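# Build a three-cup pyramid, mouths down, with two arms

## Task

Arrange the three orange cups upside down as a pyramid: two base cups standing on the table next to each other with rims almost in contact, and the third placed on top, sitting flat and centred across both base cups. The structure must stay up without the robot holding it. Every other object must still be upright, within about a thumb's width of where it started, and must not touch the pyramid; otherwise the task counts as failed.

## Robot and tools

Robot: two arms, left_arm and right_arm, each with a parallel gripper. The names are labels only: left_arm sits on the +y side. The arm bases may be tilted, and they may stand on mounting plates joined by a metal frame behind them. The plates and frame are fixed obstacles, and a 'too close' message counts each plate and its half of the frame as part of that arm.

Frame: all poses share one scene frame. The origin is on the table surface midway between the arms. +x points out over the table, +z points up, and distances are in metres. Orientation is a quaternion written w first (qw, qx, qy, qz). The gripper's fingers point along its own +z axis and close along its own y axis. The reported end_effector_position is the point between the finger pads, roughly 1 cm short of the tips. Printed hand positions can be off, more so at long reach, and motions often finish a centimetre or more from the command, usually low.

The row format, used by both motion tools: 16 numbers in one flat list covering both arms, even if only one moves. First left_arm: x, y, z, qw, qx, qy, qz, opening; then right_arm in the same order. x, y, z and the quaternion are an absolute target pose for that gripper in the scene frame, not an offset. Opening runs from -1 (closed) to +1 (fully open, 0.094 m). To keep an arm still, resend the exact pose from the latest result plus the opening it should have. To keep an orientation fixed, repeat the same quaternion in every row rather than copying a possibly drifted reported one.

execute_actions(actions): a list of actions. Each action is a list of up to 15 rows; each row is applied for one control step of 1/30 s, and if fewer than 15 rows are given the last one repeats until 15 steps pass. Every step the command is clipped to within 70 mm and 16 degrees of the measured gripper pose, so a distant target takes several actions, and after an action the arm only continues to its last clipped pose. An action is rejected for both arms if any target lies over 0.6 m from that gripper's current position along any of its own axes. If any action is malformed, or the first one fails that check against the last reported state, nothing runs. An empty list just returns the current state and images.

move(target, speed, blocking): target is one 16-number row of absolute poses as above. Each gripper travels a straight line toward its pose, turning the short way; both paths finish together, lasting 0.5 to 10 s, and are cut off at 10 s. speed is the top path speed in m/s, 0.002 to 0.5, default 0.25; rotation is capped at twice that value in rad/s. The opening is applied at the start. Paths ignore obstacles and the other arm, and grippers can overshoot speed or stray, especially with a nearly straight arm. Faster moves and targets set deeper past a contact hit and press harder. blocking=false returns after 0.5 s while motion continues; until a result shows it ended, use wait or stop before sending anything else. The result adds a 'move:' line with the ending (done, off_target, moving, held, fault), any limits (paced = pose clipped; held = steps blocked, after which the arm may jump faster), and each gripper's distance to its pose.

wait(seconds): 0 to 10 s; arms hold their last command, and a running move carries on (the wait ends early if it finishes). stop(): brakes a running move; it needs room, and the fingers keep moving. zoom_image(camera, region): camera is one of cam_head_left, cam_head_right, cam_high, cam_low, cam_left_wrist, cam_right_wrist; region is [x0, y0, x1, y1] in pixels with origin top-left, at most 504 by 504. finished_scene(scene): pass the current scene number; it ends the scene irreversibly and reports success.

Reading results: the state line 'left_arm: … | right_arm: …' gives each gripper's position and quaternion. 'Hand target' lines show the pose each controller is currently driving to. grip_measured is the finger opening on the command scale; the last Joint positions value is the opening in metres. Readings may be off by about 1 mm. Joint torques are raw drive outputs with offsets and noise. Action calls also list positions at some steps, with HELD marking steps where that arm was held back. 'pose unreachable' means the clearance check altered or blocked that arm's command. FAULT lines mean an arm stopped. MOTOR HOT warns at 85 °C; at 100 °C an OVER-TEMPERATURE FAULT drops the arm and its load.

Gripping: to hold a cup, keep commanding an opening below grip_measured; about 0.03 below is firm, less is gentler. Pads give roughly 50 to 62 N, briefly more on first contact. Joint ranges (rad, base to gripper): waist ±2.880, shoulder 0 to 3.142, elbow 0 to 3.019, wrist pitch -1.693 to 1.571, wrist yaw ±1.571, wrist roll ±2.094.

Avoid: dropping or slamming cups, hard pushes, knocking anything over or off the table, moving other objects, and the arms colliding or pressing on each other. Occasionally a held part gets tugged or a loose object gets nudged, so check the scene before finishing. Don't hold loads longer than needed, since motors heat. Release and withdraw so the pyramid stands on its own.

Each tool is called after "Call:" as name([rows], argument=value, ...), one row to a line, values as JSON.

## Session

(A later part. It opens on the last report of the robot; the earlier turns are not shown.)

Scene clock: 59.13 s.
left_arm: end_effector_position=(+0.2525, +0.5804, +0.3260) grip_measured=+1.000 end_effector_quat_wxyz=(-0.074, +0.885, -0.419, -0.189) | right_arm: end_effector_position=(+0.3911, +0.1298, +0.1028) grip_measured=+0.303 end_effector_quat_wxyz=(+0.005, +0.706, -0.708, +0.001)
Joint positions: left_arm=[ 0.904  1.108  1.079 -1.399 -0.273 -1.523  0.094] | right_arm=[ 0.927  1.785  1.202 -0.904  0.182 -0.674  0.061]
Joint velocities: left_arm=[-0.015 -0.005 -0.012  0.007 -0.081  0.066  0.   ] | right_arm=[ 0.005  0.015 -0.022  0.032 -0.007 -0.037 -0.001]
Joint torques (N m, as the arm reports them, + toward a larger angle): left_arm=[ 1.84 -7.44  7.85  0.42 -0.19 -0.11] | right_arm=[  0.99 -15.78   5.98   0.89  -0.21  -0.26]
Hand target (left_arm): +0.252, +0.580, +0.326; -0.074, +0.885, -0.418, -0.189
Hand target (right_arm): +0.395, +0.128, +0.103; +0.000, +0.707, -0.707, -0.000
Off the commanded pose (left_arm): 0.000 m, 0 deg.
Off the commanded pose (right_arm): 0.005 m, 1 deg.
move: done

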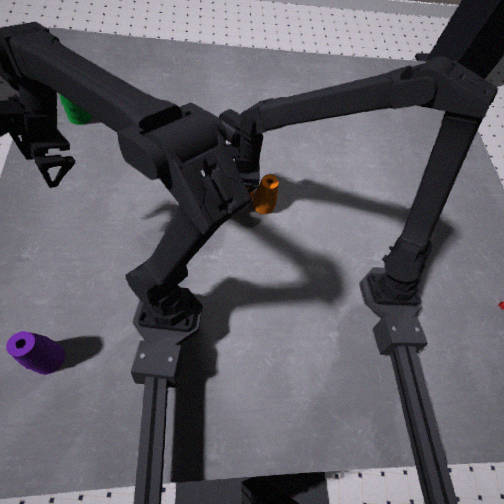

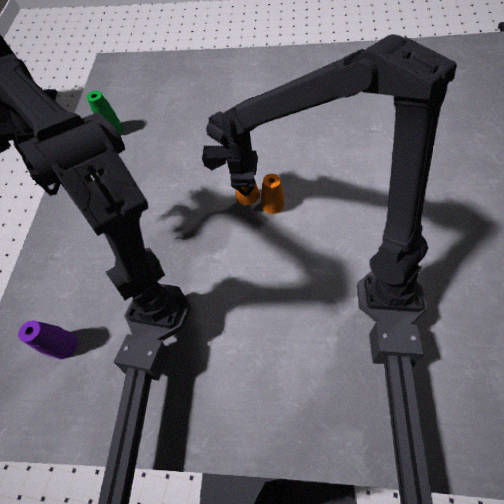

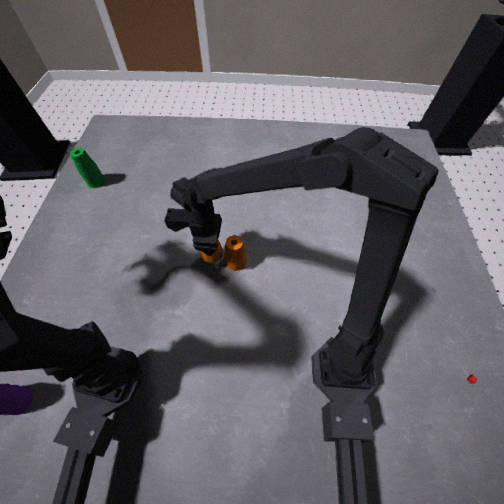

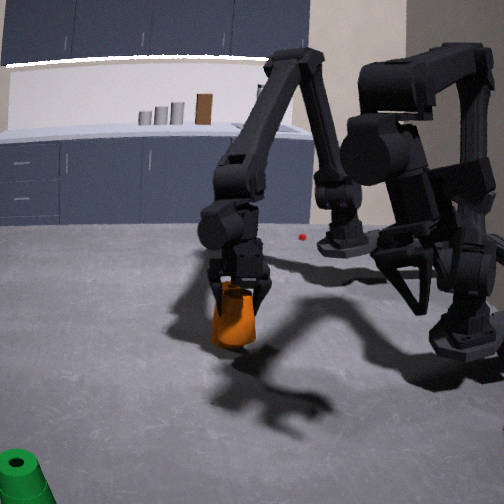

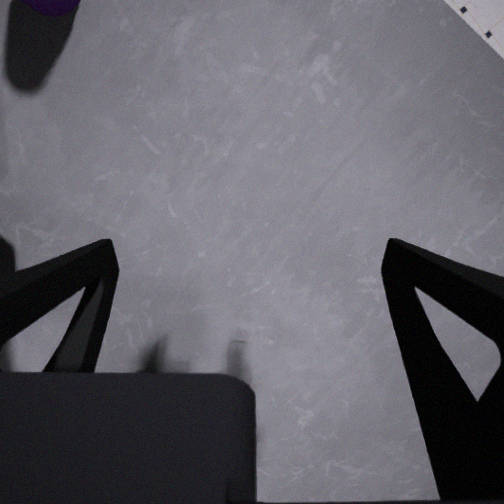

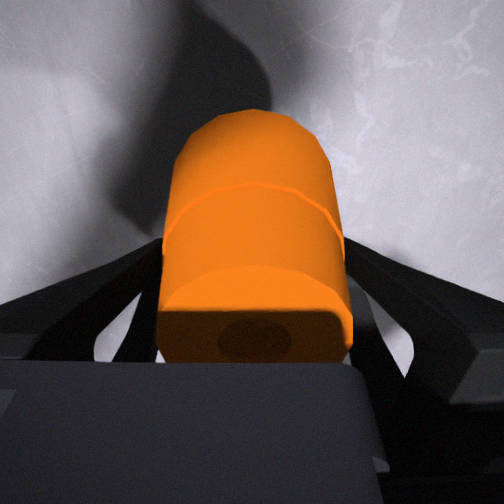

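Call:
execute_actions([
  [[0.2525, 0.5804, 0.3260, -0.074, 0.885, -0.418, -0.189, 1.0, 0.3961, 0.1285, 0.102, 0.0, 0.7071, -0.7071, 0.0, 0.27],[0.2525, 0.5804, 0.3260, -0.074, 0.885, -0.418, -0.189, 1.0, 0.3962, 0.1284, 0.100, 0.0, 0.7071, -0.7071, 0.0, 0.27],[0.2525, 0.5804, 0.3260, -0.074, 0.885, -0.418, -0.189, 1.0, 0.3963, 0.1283, 0.097, 0.0, 0.7071, -0.7071, 0.0, 0.27],[0.2525, 0.5804, 0.3260, -0.074, 0.885, -0.418, -0.189, 1.0, 0.3964, 0.1282, 0.0935, 0.0, 0.7071, -0.7071, 0.0, 0.27],[0.2525, 0.5804, 0.3260, -0.074, 0.885, -0.418, -0.189, 1.0, 0.3965, 0.1281, 0.090, 0.0, 0.7071, -0.7071, 0.0, 0.27],[0.2525, 0.5804, 0.3260, -0.074, 0.885, -0.418, -0.189, 1.0, 0.3966, 0.1280, 0.0865, 0.0, 0.7071, -0.7071, 0.0, 0.27],[0.2525, 0.5804, 0.3260, -0.074, 0.885, -0.418, -0.189, 1.0, 0.3967, 0.1280, 0.083, 0.0, 0.7071, -0.7071, 0.0, 0.27],[0.2525, 0.5804, 0.3260, -0.074, 0.885, -0.418, -0.189, 1.0, 0.3968, 0.1280, 0.0795, 0.0, 0.7071, -0.7071, 0.0, 0.27],[0.2525, 0.5804, 0.3260, -0.074, 0.885, -0.418, -0.189, 1.0, 0.3969, 0.1280, 0.076, 0.0, 0.7071, -0.7071, 0.0, 0.27],[0.2525, 0.5804, 0.3260, -0.074, 0.885, -0.418, -0.189, 1.0, 0.3970, 0.1280, 0.073, 0.0, 0.7071, -0.7071, 0.0, 0.27],[0.2525, 0.5804, 0.3260, -0.074, 0.885, -0.418, -0.189, 1.0, 0.3970, 0.1280, 0.0705, 0.0, 0.7071, -0.7071, 0.0, 0.27],[0.2525, 0.5804, 0.3260, -0.074, 0.885, -0.418, -0.189, 1.0, 0.3970, 0.1280, 0.0685, 0.0, 0.7071, -0.7071, 0.0, 0.27],[0.2525, 0.5804, 0.3260, -0.074, 0.885, -0.418, -0.189, 1.0, 0.3970, 0.1280, 0.067, 0.0, 0.7071, -0.7071, 0.0, 0.27],[0.2525, 0.5804, 0.3260, -0.074, 0.885, -0.418, -0.189, 1.0, 0.3970, 0.1280, 0.0655, 0.0, 0.7071, -0.7071, 0.0, 0.27],[0.2525, 0.5804, 0.3260, -0.074, 0.885, -0.418, -0.189, 1.0, 0.3970, 0.1280, 0.0645, 0.0, 0.7071, -0.7071, 0.0, 0.27]],
])

Call:
wait(seconds=0.4)

Scene clock: 62.57 s.
left_arm: end_effector_position=(+0.2525, +0.5804, +0.3260) grip_measured=+1.000 end_effector_quat_wxyz=(-0.074, +0.885, -0.419, -0.189) | right_arm: end_effector_position=(+0.3944, +0.1322, +0.0744) grip_measured=+0.303 end_effector_quat_wxyz=(-0.003, +0.705, -0.709, +0.000)
Joint positions: left_arm=[ 0.904  1.108  1.079 -1.399 -0.273 -1.523  0.094] | right_arm=[ 0.915  1.833  1.185 -0.821  0.181 -0.687  0.061]
Joint velocities: left_arm=[ 0.015 -0.005  0.007  0.002  0.007  0.037  0.   ] | right_arm=[-0.034  0.2   -0.051  0.081  0.051  0.022  0.   ]
Joint torques (N m, as the arm reports them, + toward a larger angle): left_arm=[ 1.49 -7.84  7.8   0.62 -0.19 -0.12] | right_arm=[  0.97 -15.87   5.56   0.87  -0.19  -0.25]
Hand target (left_arm): +0.252, +0.580, +0.326; -0.074, +0.885, -0.418, -0.189
Hand target (right_arm): +0.397, +0.128, +0.065; +0.000, +0.707, -0.707, -0.000
Off the commanded pose (left_arm): 0.000 m, 0 deg.
Off the commanded pose (right_arm): 0.011 m, 0 deg.
Step readings (end_effector_position):
0: left_arm (+0.2525, +0.5804, +0.3260) | right_arm (+0.3911, +0.1298, +0.1028)
1: left_arm (+0.2525, +0.5804, +0.3260) | right_arm (+0.3912, +0.1299, +0.1028)
2: left_arm (+0.2525, +0.5804, +0.3260) | right_arm (+0.3914, +0.1301, +0.1028)
4: left_arm (+0.2525, +0.5804, +0.3260) | right_arm (+0.3925, +0.1315, +0.1028)
8: left_arm (+0.2525, +0.5804, +0.3260) | right_arm (+0.3958, +0.1352, +0.0989)
15: end_effector_position above

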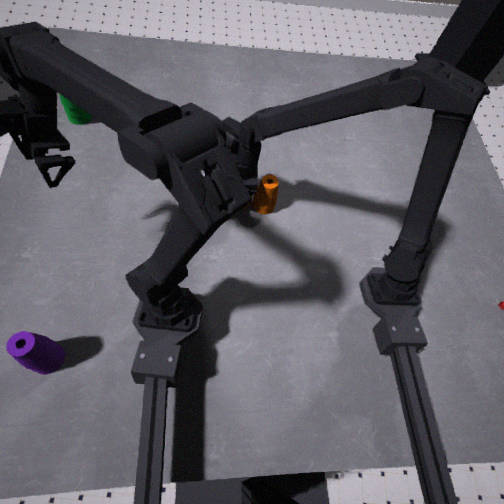

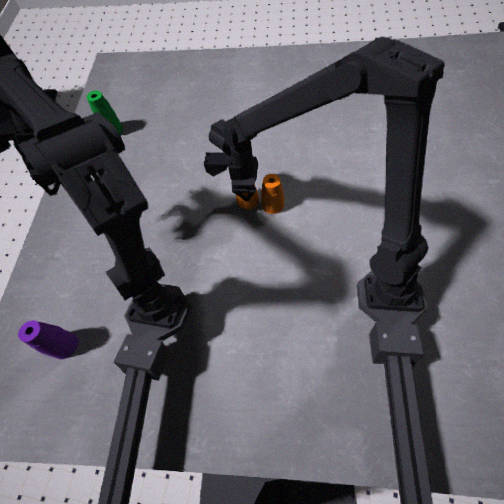

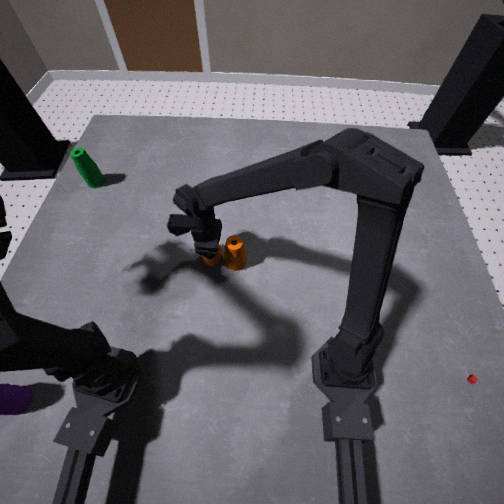

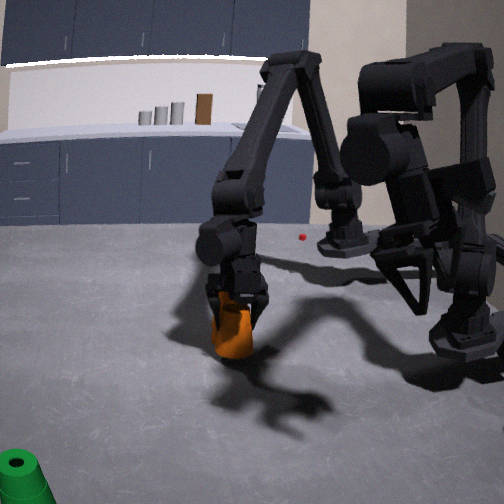

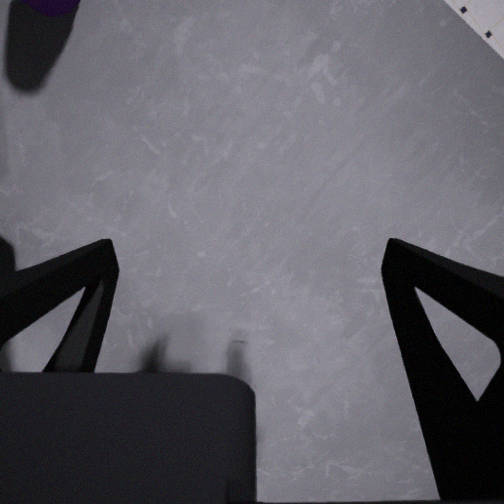

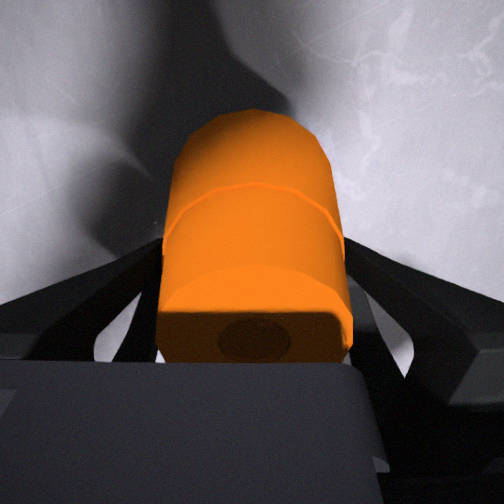

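Scene clock: 62.97 s.
left_arm: end_effector_position=(+0.2525, +0.5804, +0.3260) grip_measured=+1.000 end_effector_quat_wxyz=(-0.074, +0.885, -0.419, -0.189) | right_arm: end_effector_position=(+0.3915, +0.1299, +0.0649) grip_measured=+0.303 end_effector_quat_wxyz=(+0.005, +0.707, -0.708, +0.001)
Joint positions: left_arm=[ 0.904  1.108  1.079 -1.399 -0.273 -1.523  0.094] | right_arm=[ 0.913  1.85   1.181 -0.814  0.181 -0.691  0.061]
Joint velocities: left_arm=[-0.005 -0.005 -0.017 -0.007 -0.007  0.066  0.   ] | right_arm=[-0.015  0.005  0.027 -0.007  0.037  0.007  0.001]
Joint torques (N m, as the arm reports them, + toward a larger angle): left_arm=[ 1.27 -8.08  7.69  0.45 -0.17 -0.1 ] | right_arm=[  1.2  -16.49   5.4    0.85  -0.2   -0.28]
Hand target (left_arm): +0.252, +0.580, +0.326; -0.074, +0.885, -0.418, -0.189
Hand target (right_arm): +0.396, +0.128, +0.065; +0.000, +0.707, -0.707, -0.000
Off the commanded pose (left_arm): 0.000 m, 0 deg.
Off the commanded pose (right_arm): 0.006 m, 1 deg.
wait: 0.40 s; at rest by 0.30 s

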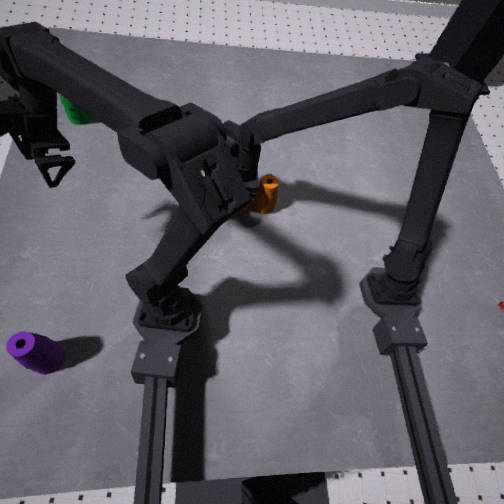

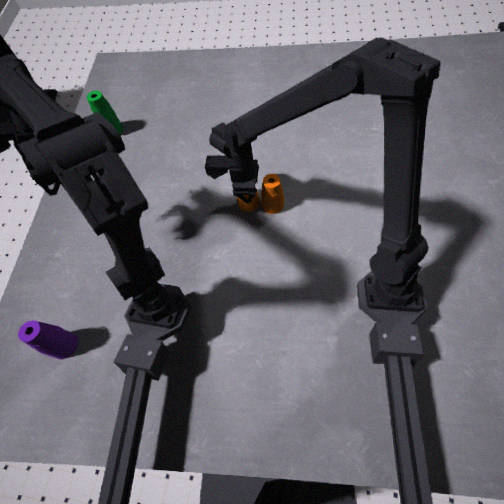

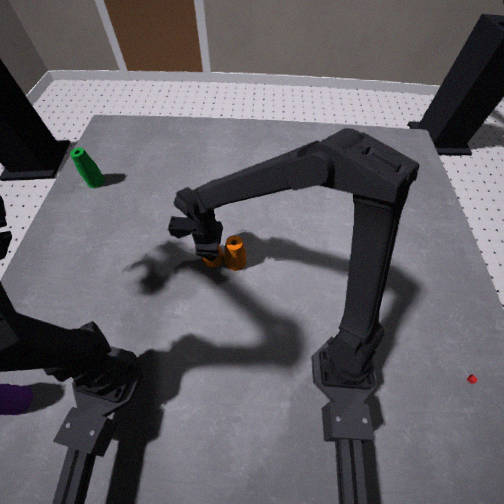

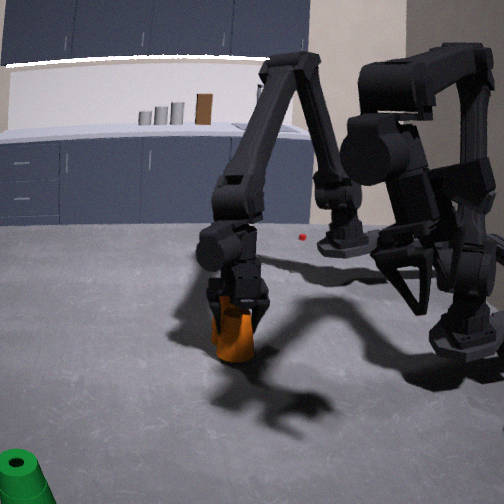

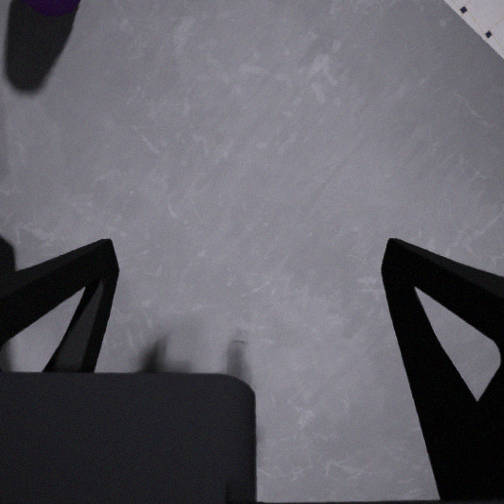

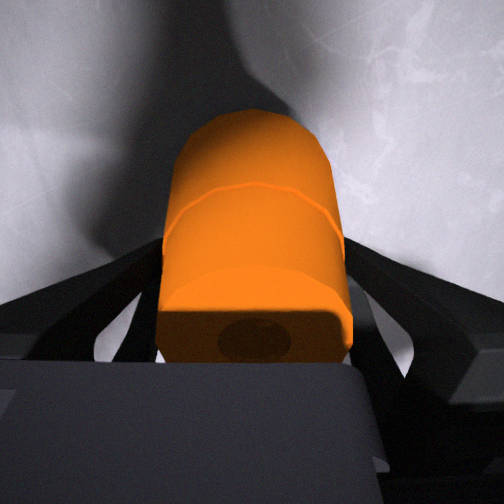

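Call:
zoom_image(camera="cam_low", region=[185, 270, 285, 375])

Call:
zoom_image(camera="cam_head_right", region=[225, 165, 295, 225])

Region (185, 270, 285, 375) of cam_low's 504x504 image, scaled by 4.800, with more detail than that image has; it fills the left 480 columns of this view, and the rest is white.

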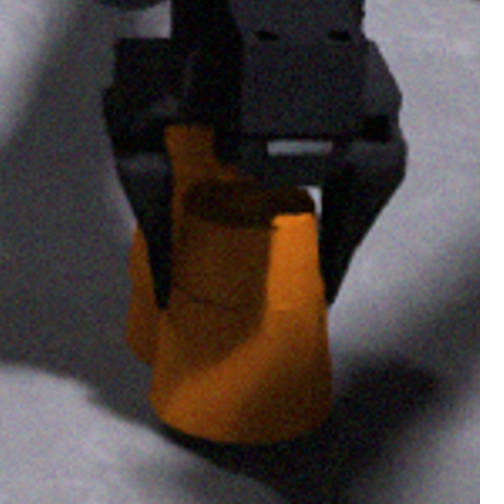

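Region (225, 165, 295, 225) of cam_head_right's 504x504 image, scaled by 7.200, with more detail than that image has; it fills the top 432 rows of this view, and the rest is white.

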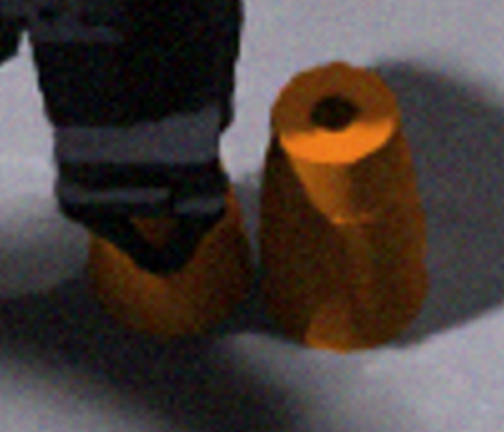

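Call:
execute_actions([
  [[0.2525, 0.5804, 0.3260, -0.074, 0.885, -0.418, -0.189, 1.0, 0.3966, 0.1277, 0.063, 0.0015, 0.7072, -0.7070, 0.0002, 0.27],[0.2525, 0.5804, 0.3260, -0.074, 0.885, -0.418, -0.189, 1.0, 0.3961, 0.1273, 0.0615, 0.003, 0.7073, -0.7069, 0.0004, 0.27],[0.2525, 0.5804, 0.3260, -0.074, 0.885, -0.418, -0.189, 1.0, 0.3957, 0.1270, 0.060, 0.0045, 0.7074, -0.7068, 0.0006, 0.27],[0.2525, 0.5804, 0.3260, -0.074, 0.885, -0.418, -0.189, 1.0, 0.3954, 0.1267, 0.059, 0.0055, 0.7075, -0.7067, 0.0008, 0.27],[0.2525, 0.5804, 0.3260, -0.074, 0.885, -0.418, -0.189, 1.0, 0.3951, 0.1265, 0.058, 0.0065, 0.7075, -0.7067, 0.0009, 0.27],[0.2525, 0.5804, 0.3260, -0.074, 0.885, -0.418, -0.189, 1.0, 0.3948, 0.1262, 0.057, 0.0075, 0.7076, -0.7066, 0.0010, 0.27],[0.2525, 0.5804, 0.3260, -0.074, 0.885, -0.418, -0.189, 1.0, 0.3945, 0.1260, 0.056, 0.0085, 0.7077, -0.7065, 0.0012, 0.27],[0.2525, 0.5804, 0.3260, -0.074, 0.885, -0.418, -0.189, 1.0, 0.3942, 0.1257, 0.055, 0.0095, 0.7077, -0.7064, 0.0013, 0.27],[0.2525, 0.5804, 0.3260, -0.074, 0.885, -0.418, -0.189, 1.0, 0.3939, 0.1255, 0.054, 0.0105, 0.7078, -0.7063, 0.0014, 0.27]],
])

Scene clock: 65.67 s.
left_arm: end_effector_position=(+0.2525, +0.5804, +0.3260) grip_measured=+1.000 end_effector_quat_wxyz=(-0.074, +0.885, -0.419, -0.189) | right_arm: end_effector_position=(+0.3895, +0.1288, +0.0593) grip_measured=+0.303 end_effector_quat_wxyz=(+0.010, +0.707, -0.707, +0.002)
Joint positions: left_arm=[ 0.904  1.108  1.079 -1.399 -0.273 -1.523  0.094] | right_arm=[ 0.912  1.862  1.181 -0.814  0.181 -0.691  0.061]
Joint velocities: left_arm=[-0.005 -0.005  0.007  0.002 -0.022 -0.007  0.   ] | right_arm=[ 0.005  0.024  0.012  0.002  0.022  0.022 -0.   ]
Joint torques (N m, as the arm reports them, + toward a larger angle): left_arm=[ 1.88 -7.79  7.73  0.25 -0.18 -0.13] | right_arm=[  0.92 -15.74   5.52   0.89  -0.16  -0.25]
Hand target (left_arm): +0.252, +0.580, +0.326; -0.074, +0.885, -0.418, -0.189
Hand target (right_arm): +0.394, +0.125, +0.054; +0.010, +0.708, -0.706, +0.001
Off the commanded pose (left_arm): 0.000 m, 0 deg.
Off the commanded pose (right_arm): 0.008 m, 0 deg.
Step readings (end_effector_position):
0: left_arm (+0.2525, +0.5804, +0.3260) | right_arm (+0.3915, +0.1299, +0.0649)
1: left_arm (+0.2525, +0.5804, +0.3260) | right_arm (+0.3915, +0.1299, +0.0649)
2: left_arm (+0.2525, +0.5804, +0.3260) | right_arm (+0.3915, +0.1299, +0.0649)
4: left_arm (+0.2525, +0.5804, +0.3260) | right_arm (+0.3915, +0.1299, +0.0649)
8: left_arm (+0.2525, +0.5804, +0.3260) | right_arm (+0.3913, +0.1298, +0.0642)
15: end_effector_position above

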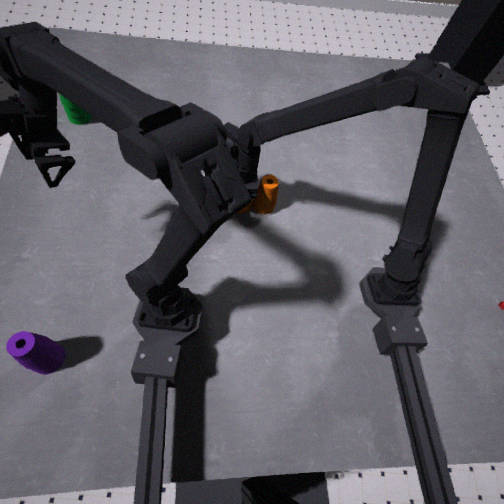

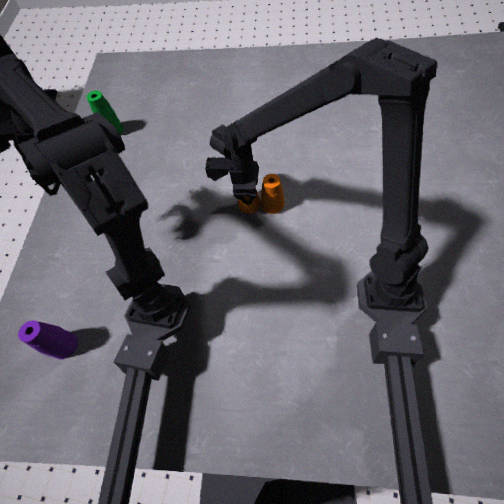

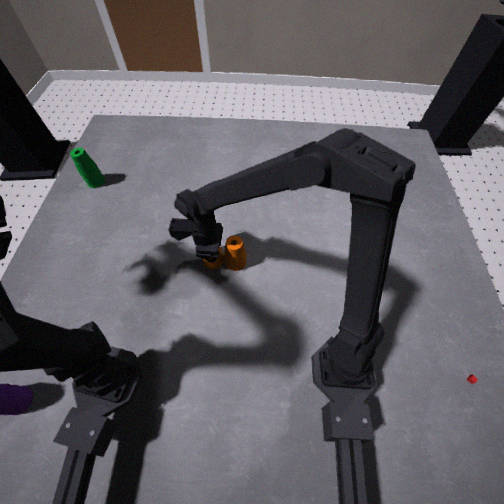

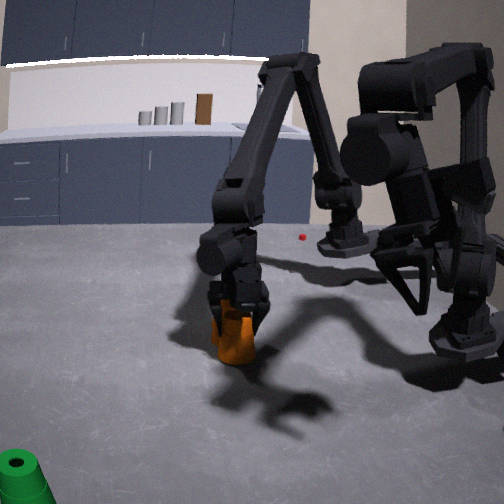

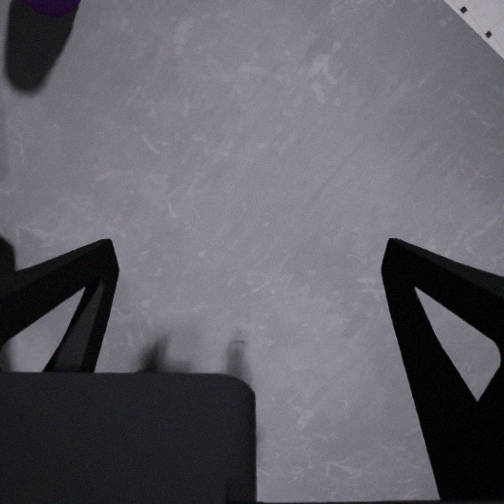

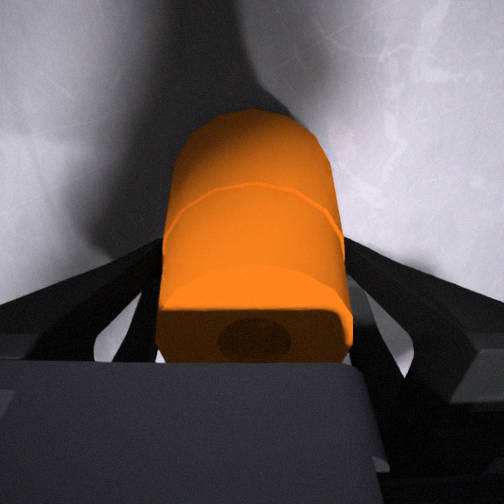

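Call:
execute_actions(actions=[])

Call:
zoom_image(camera="cam_low", region=[185, 270, 285, 375])

Call:
zoom_image(camera="cam_head_right", region=[225, 165, 295, 225])

Scene clock: 66.53 s.
left_arm: end_effector_position=(+0.2525, +0.5804, +0.3260) grip_measured=+1.000 end_effector_quat_wxyz=(-0.074, +0.885, -0.419, -0.189) | right_arm: end_effector_position=(+0.3894, +0.1288, +0.0588) grip_measured=+0.303 end_effector_quat_wxyz=(+0.011, +0.707, -0.707, +0.002)
Joint positions: left_arm=[ 0.904  1.108  1.079 -1.399 -0.273 -1.523  0.094] | right_arm=[ 0.912  1.863  1.181 -0.813  0.181 -0.691  0.061]
Joint velocities: left_arm=[0.005 0.015 0.017 0.002 0.051 0.037 0.   ] | right_arm=[-0.005  0.005  0.007  0.017 -0.037 -0.022 -0.   ]
Joint torques (N m, as the arm reports them, + toward a larger angle): left_arm=[ 1.26 -7.75  7.66  0.31 -0.22 -0.08] | right_arm=[  0.77 -15.71   5.53   0.86  -0.16  -0.27]
Hand target (left_arm): +0.252, +0.580, +0.326; -0.074, +0.885, -0.418, -0.189
Hand target (right_arm): +0.394, +0.125, +0.054; +0.011, +0.708, -0.706, +0.001
Off the commanded pose (left_arm): 0.000 m, 0 deg.
Off the commanded pose (right_arm): 0.007 m, 0 deg.

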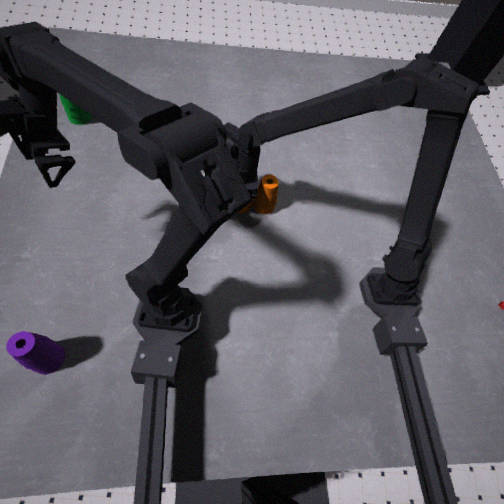

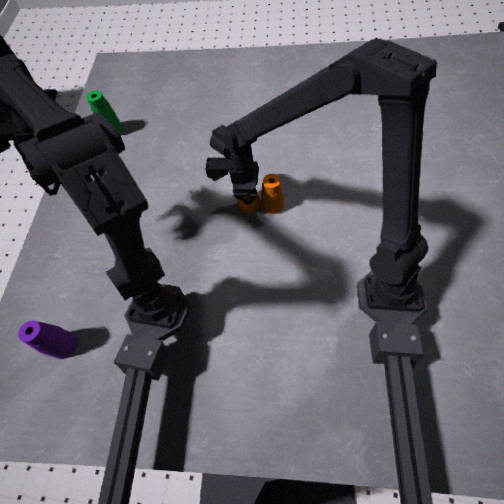

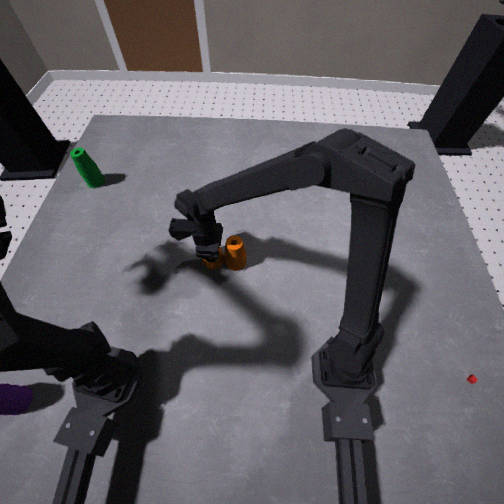

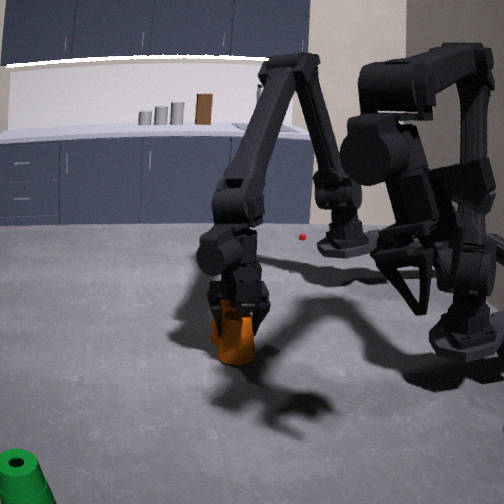

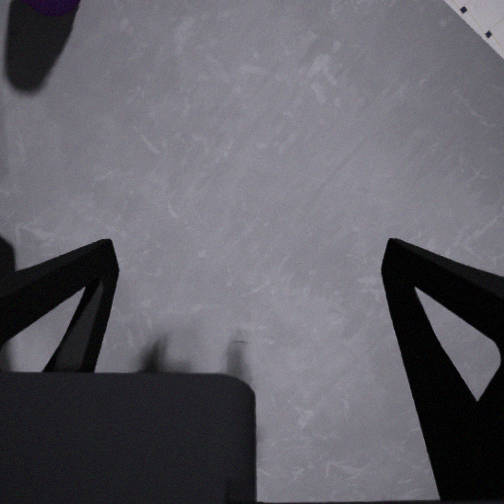

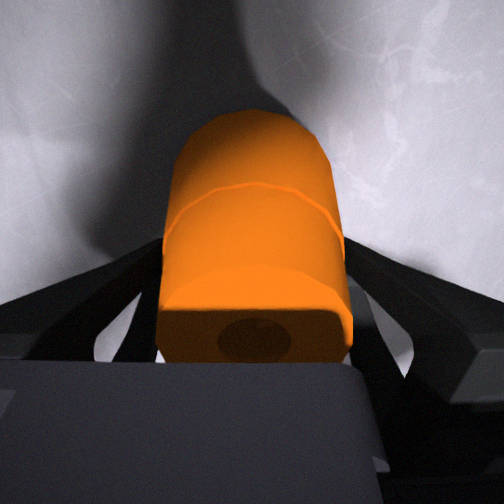

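Region (185, 270, 285, 375) of cam_low's 504x504 image, scaled by 4.800, with more detail than that image has; it fills the left 480 columns of this view, and the rest is white.

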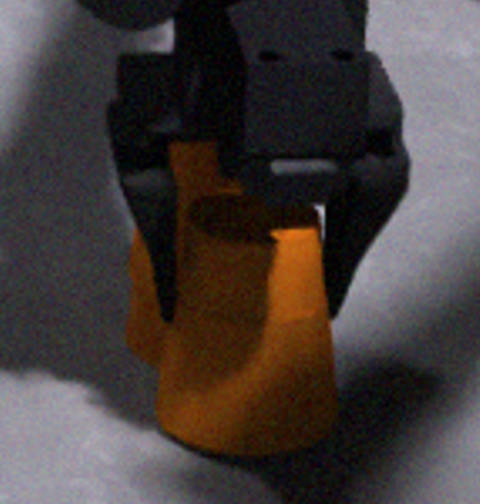

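Region (225, 165, 295, 225) of cam_head_right's 504x504 image, scaled by 7.200, with more detail than that image has; it fills the top 432 rows of this view, and the rest is white.

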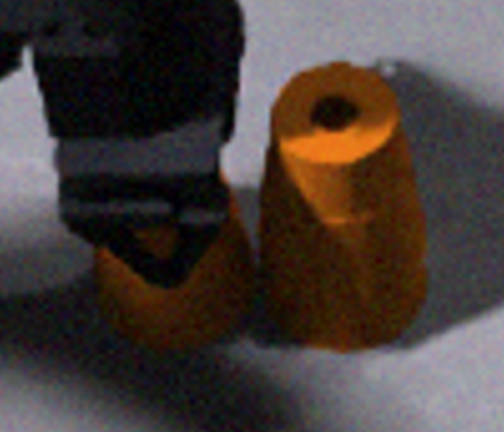

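Call:
execute_actions([
  [[0.2525, 0.5804, 0.3260, -0.074, 0.885, -0.418, -0.189, 1.0, 0.3935, 0.1251, 0.0525, 0.012, 0.7079, -0.7062, 0.0016, 0.27],[0.2525, 0.5804, 0.3260, -0.074, 0.885, -0.418, -0.189, 1.0, 0.3930, 0.1247, 0.051, 0.0135, 0.7080, -0.7061, 0.0018, 0.27],[0.2525, 0.5804, 0.3260, -0.074, 0.885, -0.418, -0.189, 1.0, 0.3927, 0.1245, 0.050, 0.0145, 0.7080, -0.7060, 0.0019, 0.27],[0.2525, 0.5804, 0.3260, -0.074, 0.885, -0.418, -0.189, 1.0, 0.3924, 0.1243, 0.049, 0.0155, 0.7081, -0.7059, 0.002, 0.27],[0.2525, 0.5804, 0.3260, -0.074, 0.885, -0.418, -0.189, 1.0, 0.3924, 0.1243, 0.049, 0.0155, 0.7081, -0.7059, 0.002, 0.27],[0.2525, 0.5804, 0.3260, -0.074, 0.885, -0.418, -0.189, 1.0, 0.3924, 0.1243, 0.049, 0.0155, 0.7081, -0.7059, 0.002, 0.27],[0.2525, 0.5804, 0.3260, -0.074, 0.885, -0.418, -0.189, 1.0, 0.3924, 0.1243, 0.049, 0.0155, 0.7081, -0.7059, 0.002, 0.27],[0.2525, 0.5804, 0.3260, -0.074, 0.885, -0.418, -0.189, 1.0, 0.3924, 0.1243, 0.049, 0.0155, 0.7081, -0.7059, 0.002, 0.27],[0.2525, 0.5804, 0.3260, -0.074, 0.885, -0.418, -0.189, 1.0, 0.3933, 0.1250, 0.052, 0.0125, 0.7079, -0.7062, 0.0017, 0.29],[0.2525, 0.5804, 0.3260, -0.074, 0.885, -0.418, -0.189, 1.0, 0.3942, 0.1257, 0.055, 0.0095, 0.7077, -0.7064, 0.0013, 0.31],[0.2525, 0.5804, 0.3260, -0.074, 0.885, -0.418, -0.189, 1.0, 0.3942, 0.1257, 0.055, 0.0095, 0.7077, -0.7064, 0.0013, 0.35],[0.2525, 0.5804, 0.3260, -0.074, 0.885, -0.418, -0.189, 1.0, 0.3942, 0.1257, 0.055, 0.0095, 0.7077, -0.7064, 0.0013, 0.45],[0.2525, 0.5804, 0.3260, -0.074, 0.885, -0.418, -0.189, 1.0, 0.3942, 0.1257, 0.055, 0.0095, 0.7077, -0.7064, 0.0013, 0.6],[0.2525, 0.5804, 0.3260, -0.074, 0.885, -0.418, -0.189, 1.0, 0.3942, 0.1257, 0.055, 0.0095, 0.7077, -0.7064, 0.0013, 0.8],[0.2525, 0.5804, 0.3260, -0.074, 0.885, -0.418, -0.189, 1.0, 0.3942, 0.1257, 0.055, 0.0095, 0.7077, -0.7064, 0.0013, 1.0]],
])

Scene clock: 72.10 s.
left_arm: end_effector_position=(+0.2525, +0.5804, +0.3260) grip_measured=+1.000 end_effector_quat_wxyz=(-0.074, +0.885, -0.419, -0.189) | right_arm: end_effector_position=(+0.3885, +0.1280, +0.0554) grip_measured=+0.881 end_effector_quat_wxyz=(+0.014, +0.708, -0.706, +0.002)
Joint positions: left_arm=[ 0.904  1.108  1.079 -1.399 -0.273 -1.523  0.094] | right_arm=[ 0.912  1.87   1.181 -0.812  0.181 -0.692  0.088]
Joint velocities: left_arm=[ 0.005  0.005 -0.002  0.002 -0.051 -0.066  0.   ] | right_arm=[-0.015 -0.005  0.022 -0.007 -0.022  0.007  0.247]
Joint torques (N m, as the arm reports them, + toward a larger angle): left_arm=[ 1.07 -8.07  7.75  0.37 -0.16 -0.13] | right_arm=[  1.59 -16.43   5.42   0.81  -0.16  -0.25]
Hand target (left_arm): +0.252, +0.580, +0.326; -0.074, +0.885, -0.418, -0.189
Hand target (right_arm): +0.394, +0.126, +0.055; +0.010, +0.708, -0.706, +0.001
Off the commanded pose (left_arm): 0.000 m, 0 deg.
Off the commanded pose (right_arm): 0.006 m, 1 deg.
Step readings (end_effector_position):
0: left_arm (+0.2525, +0.5804, +0.3260) | right_arm (+0.3894, +0.1288, +0.0588)
1: left_arm (+0.2525, +0.5804, +0.3260) | right_arm (+0.3894, +0.1288, +0.0588)
2: left_arm (+0.2525, +0.5804, +0.3260) | right_arm (+0.3894, +0.1288, +0.0588)
4: left_arm (+0.2525, +0.5804, +0.3260) | right_arm (+0.3892, +0.1287, +0.0583)
8: left_arm (+0.2525, +0.5804, +0.3260) | right_arm (+0.3885, +0.1279, +0.0557)
15: end_effector_position above

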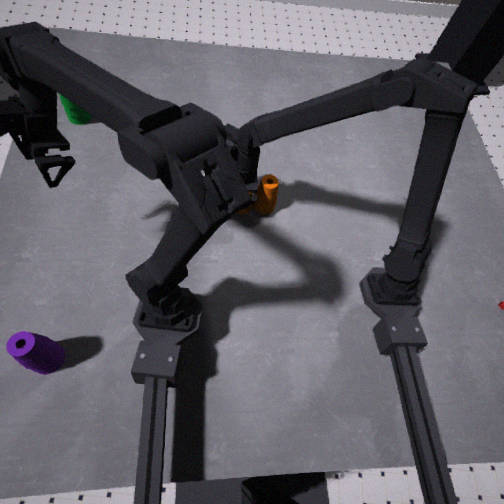

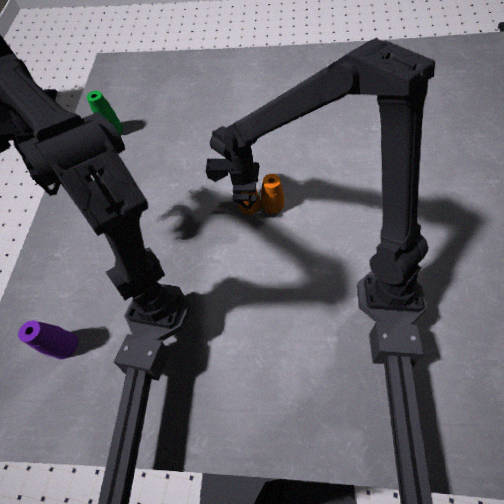

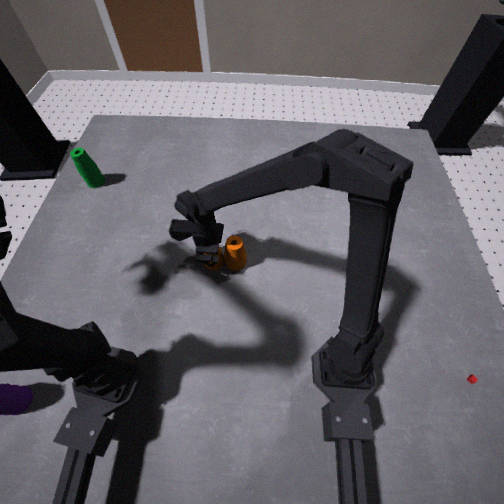

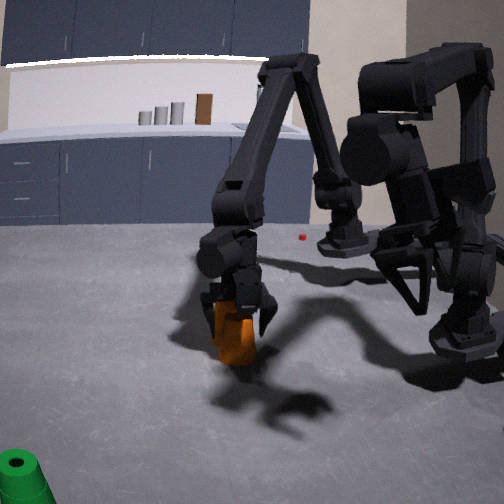

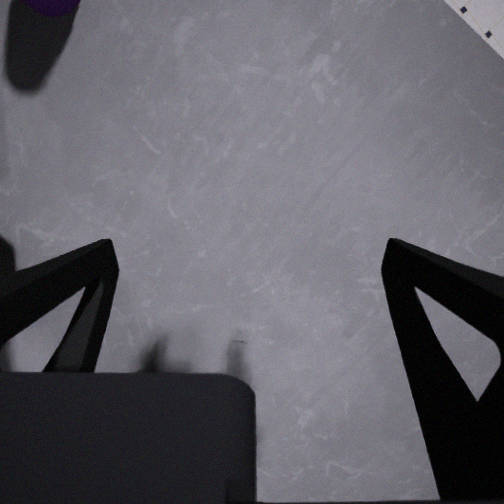

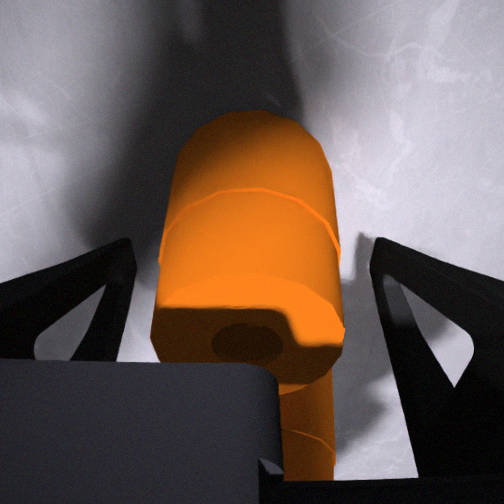

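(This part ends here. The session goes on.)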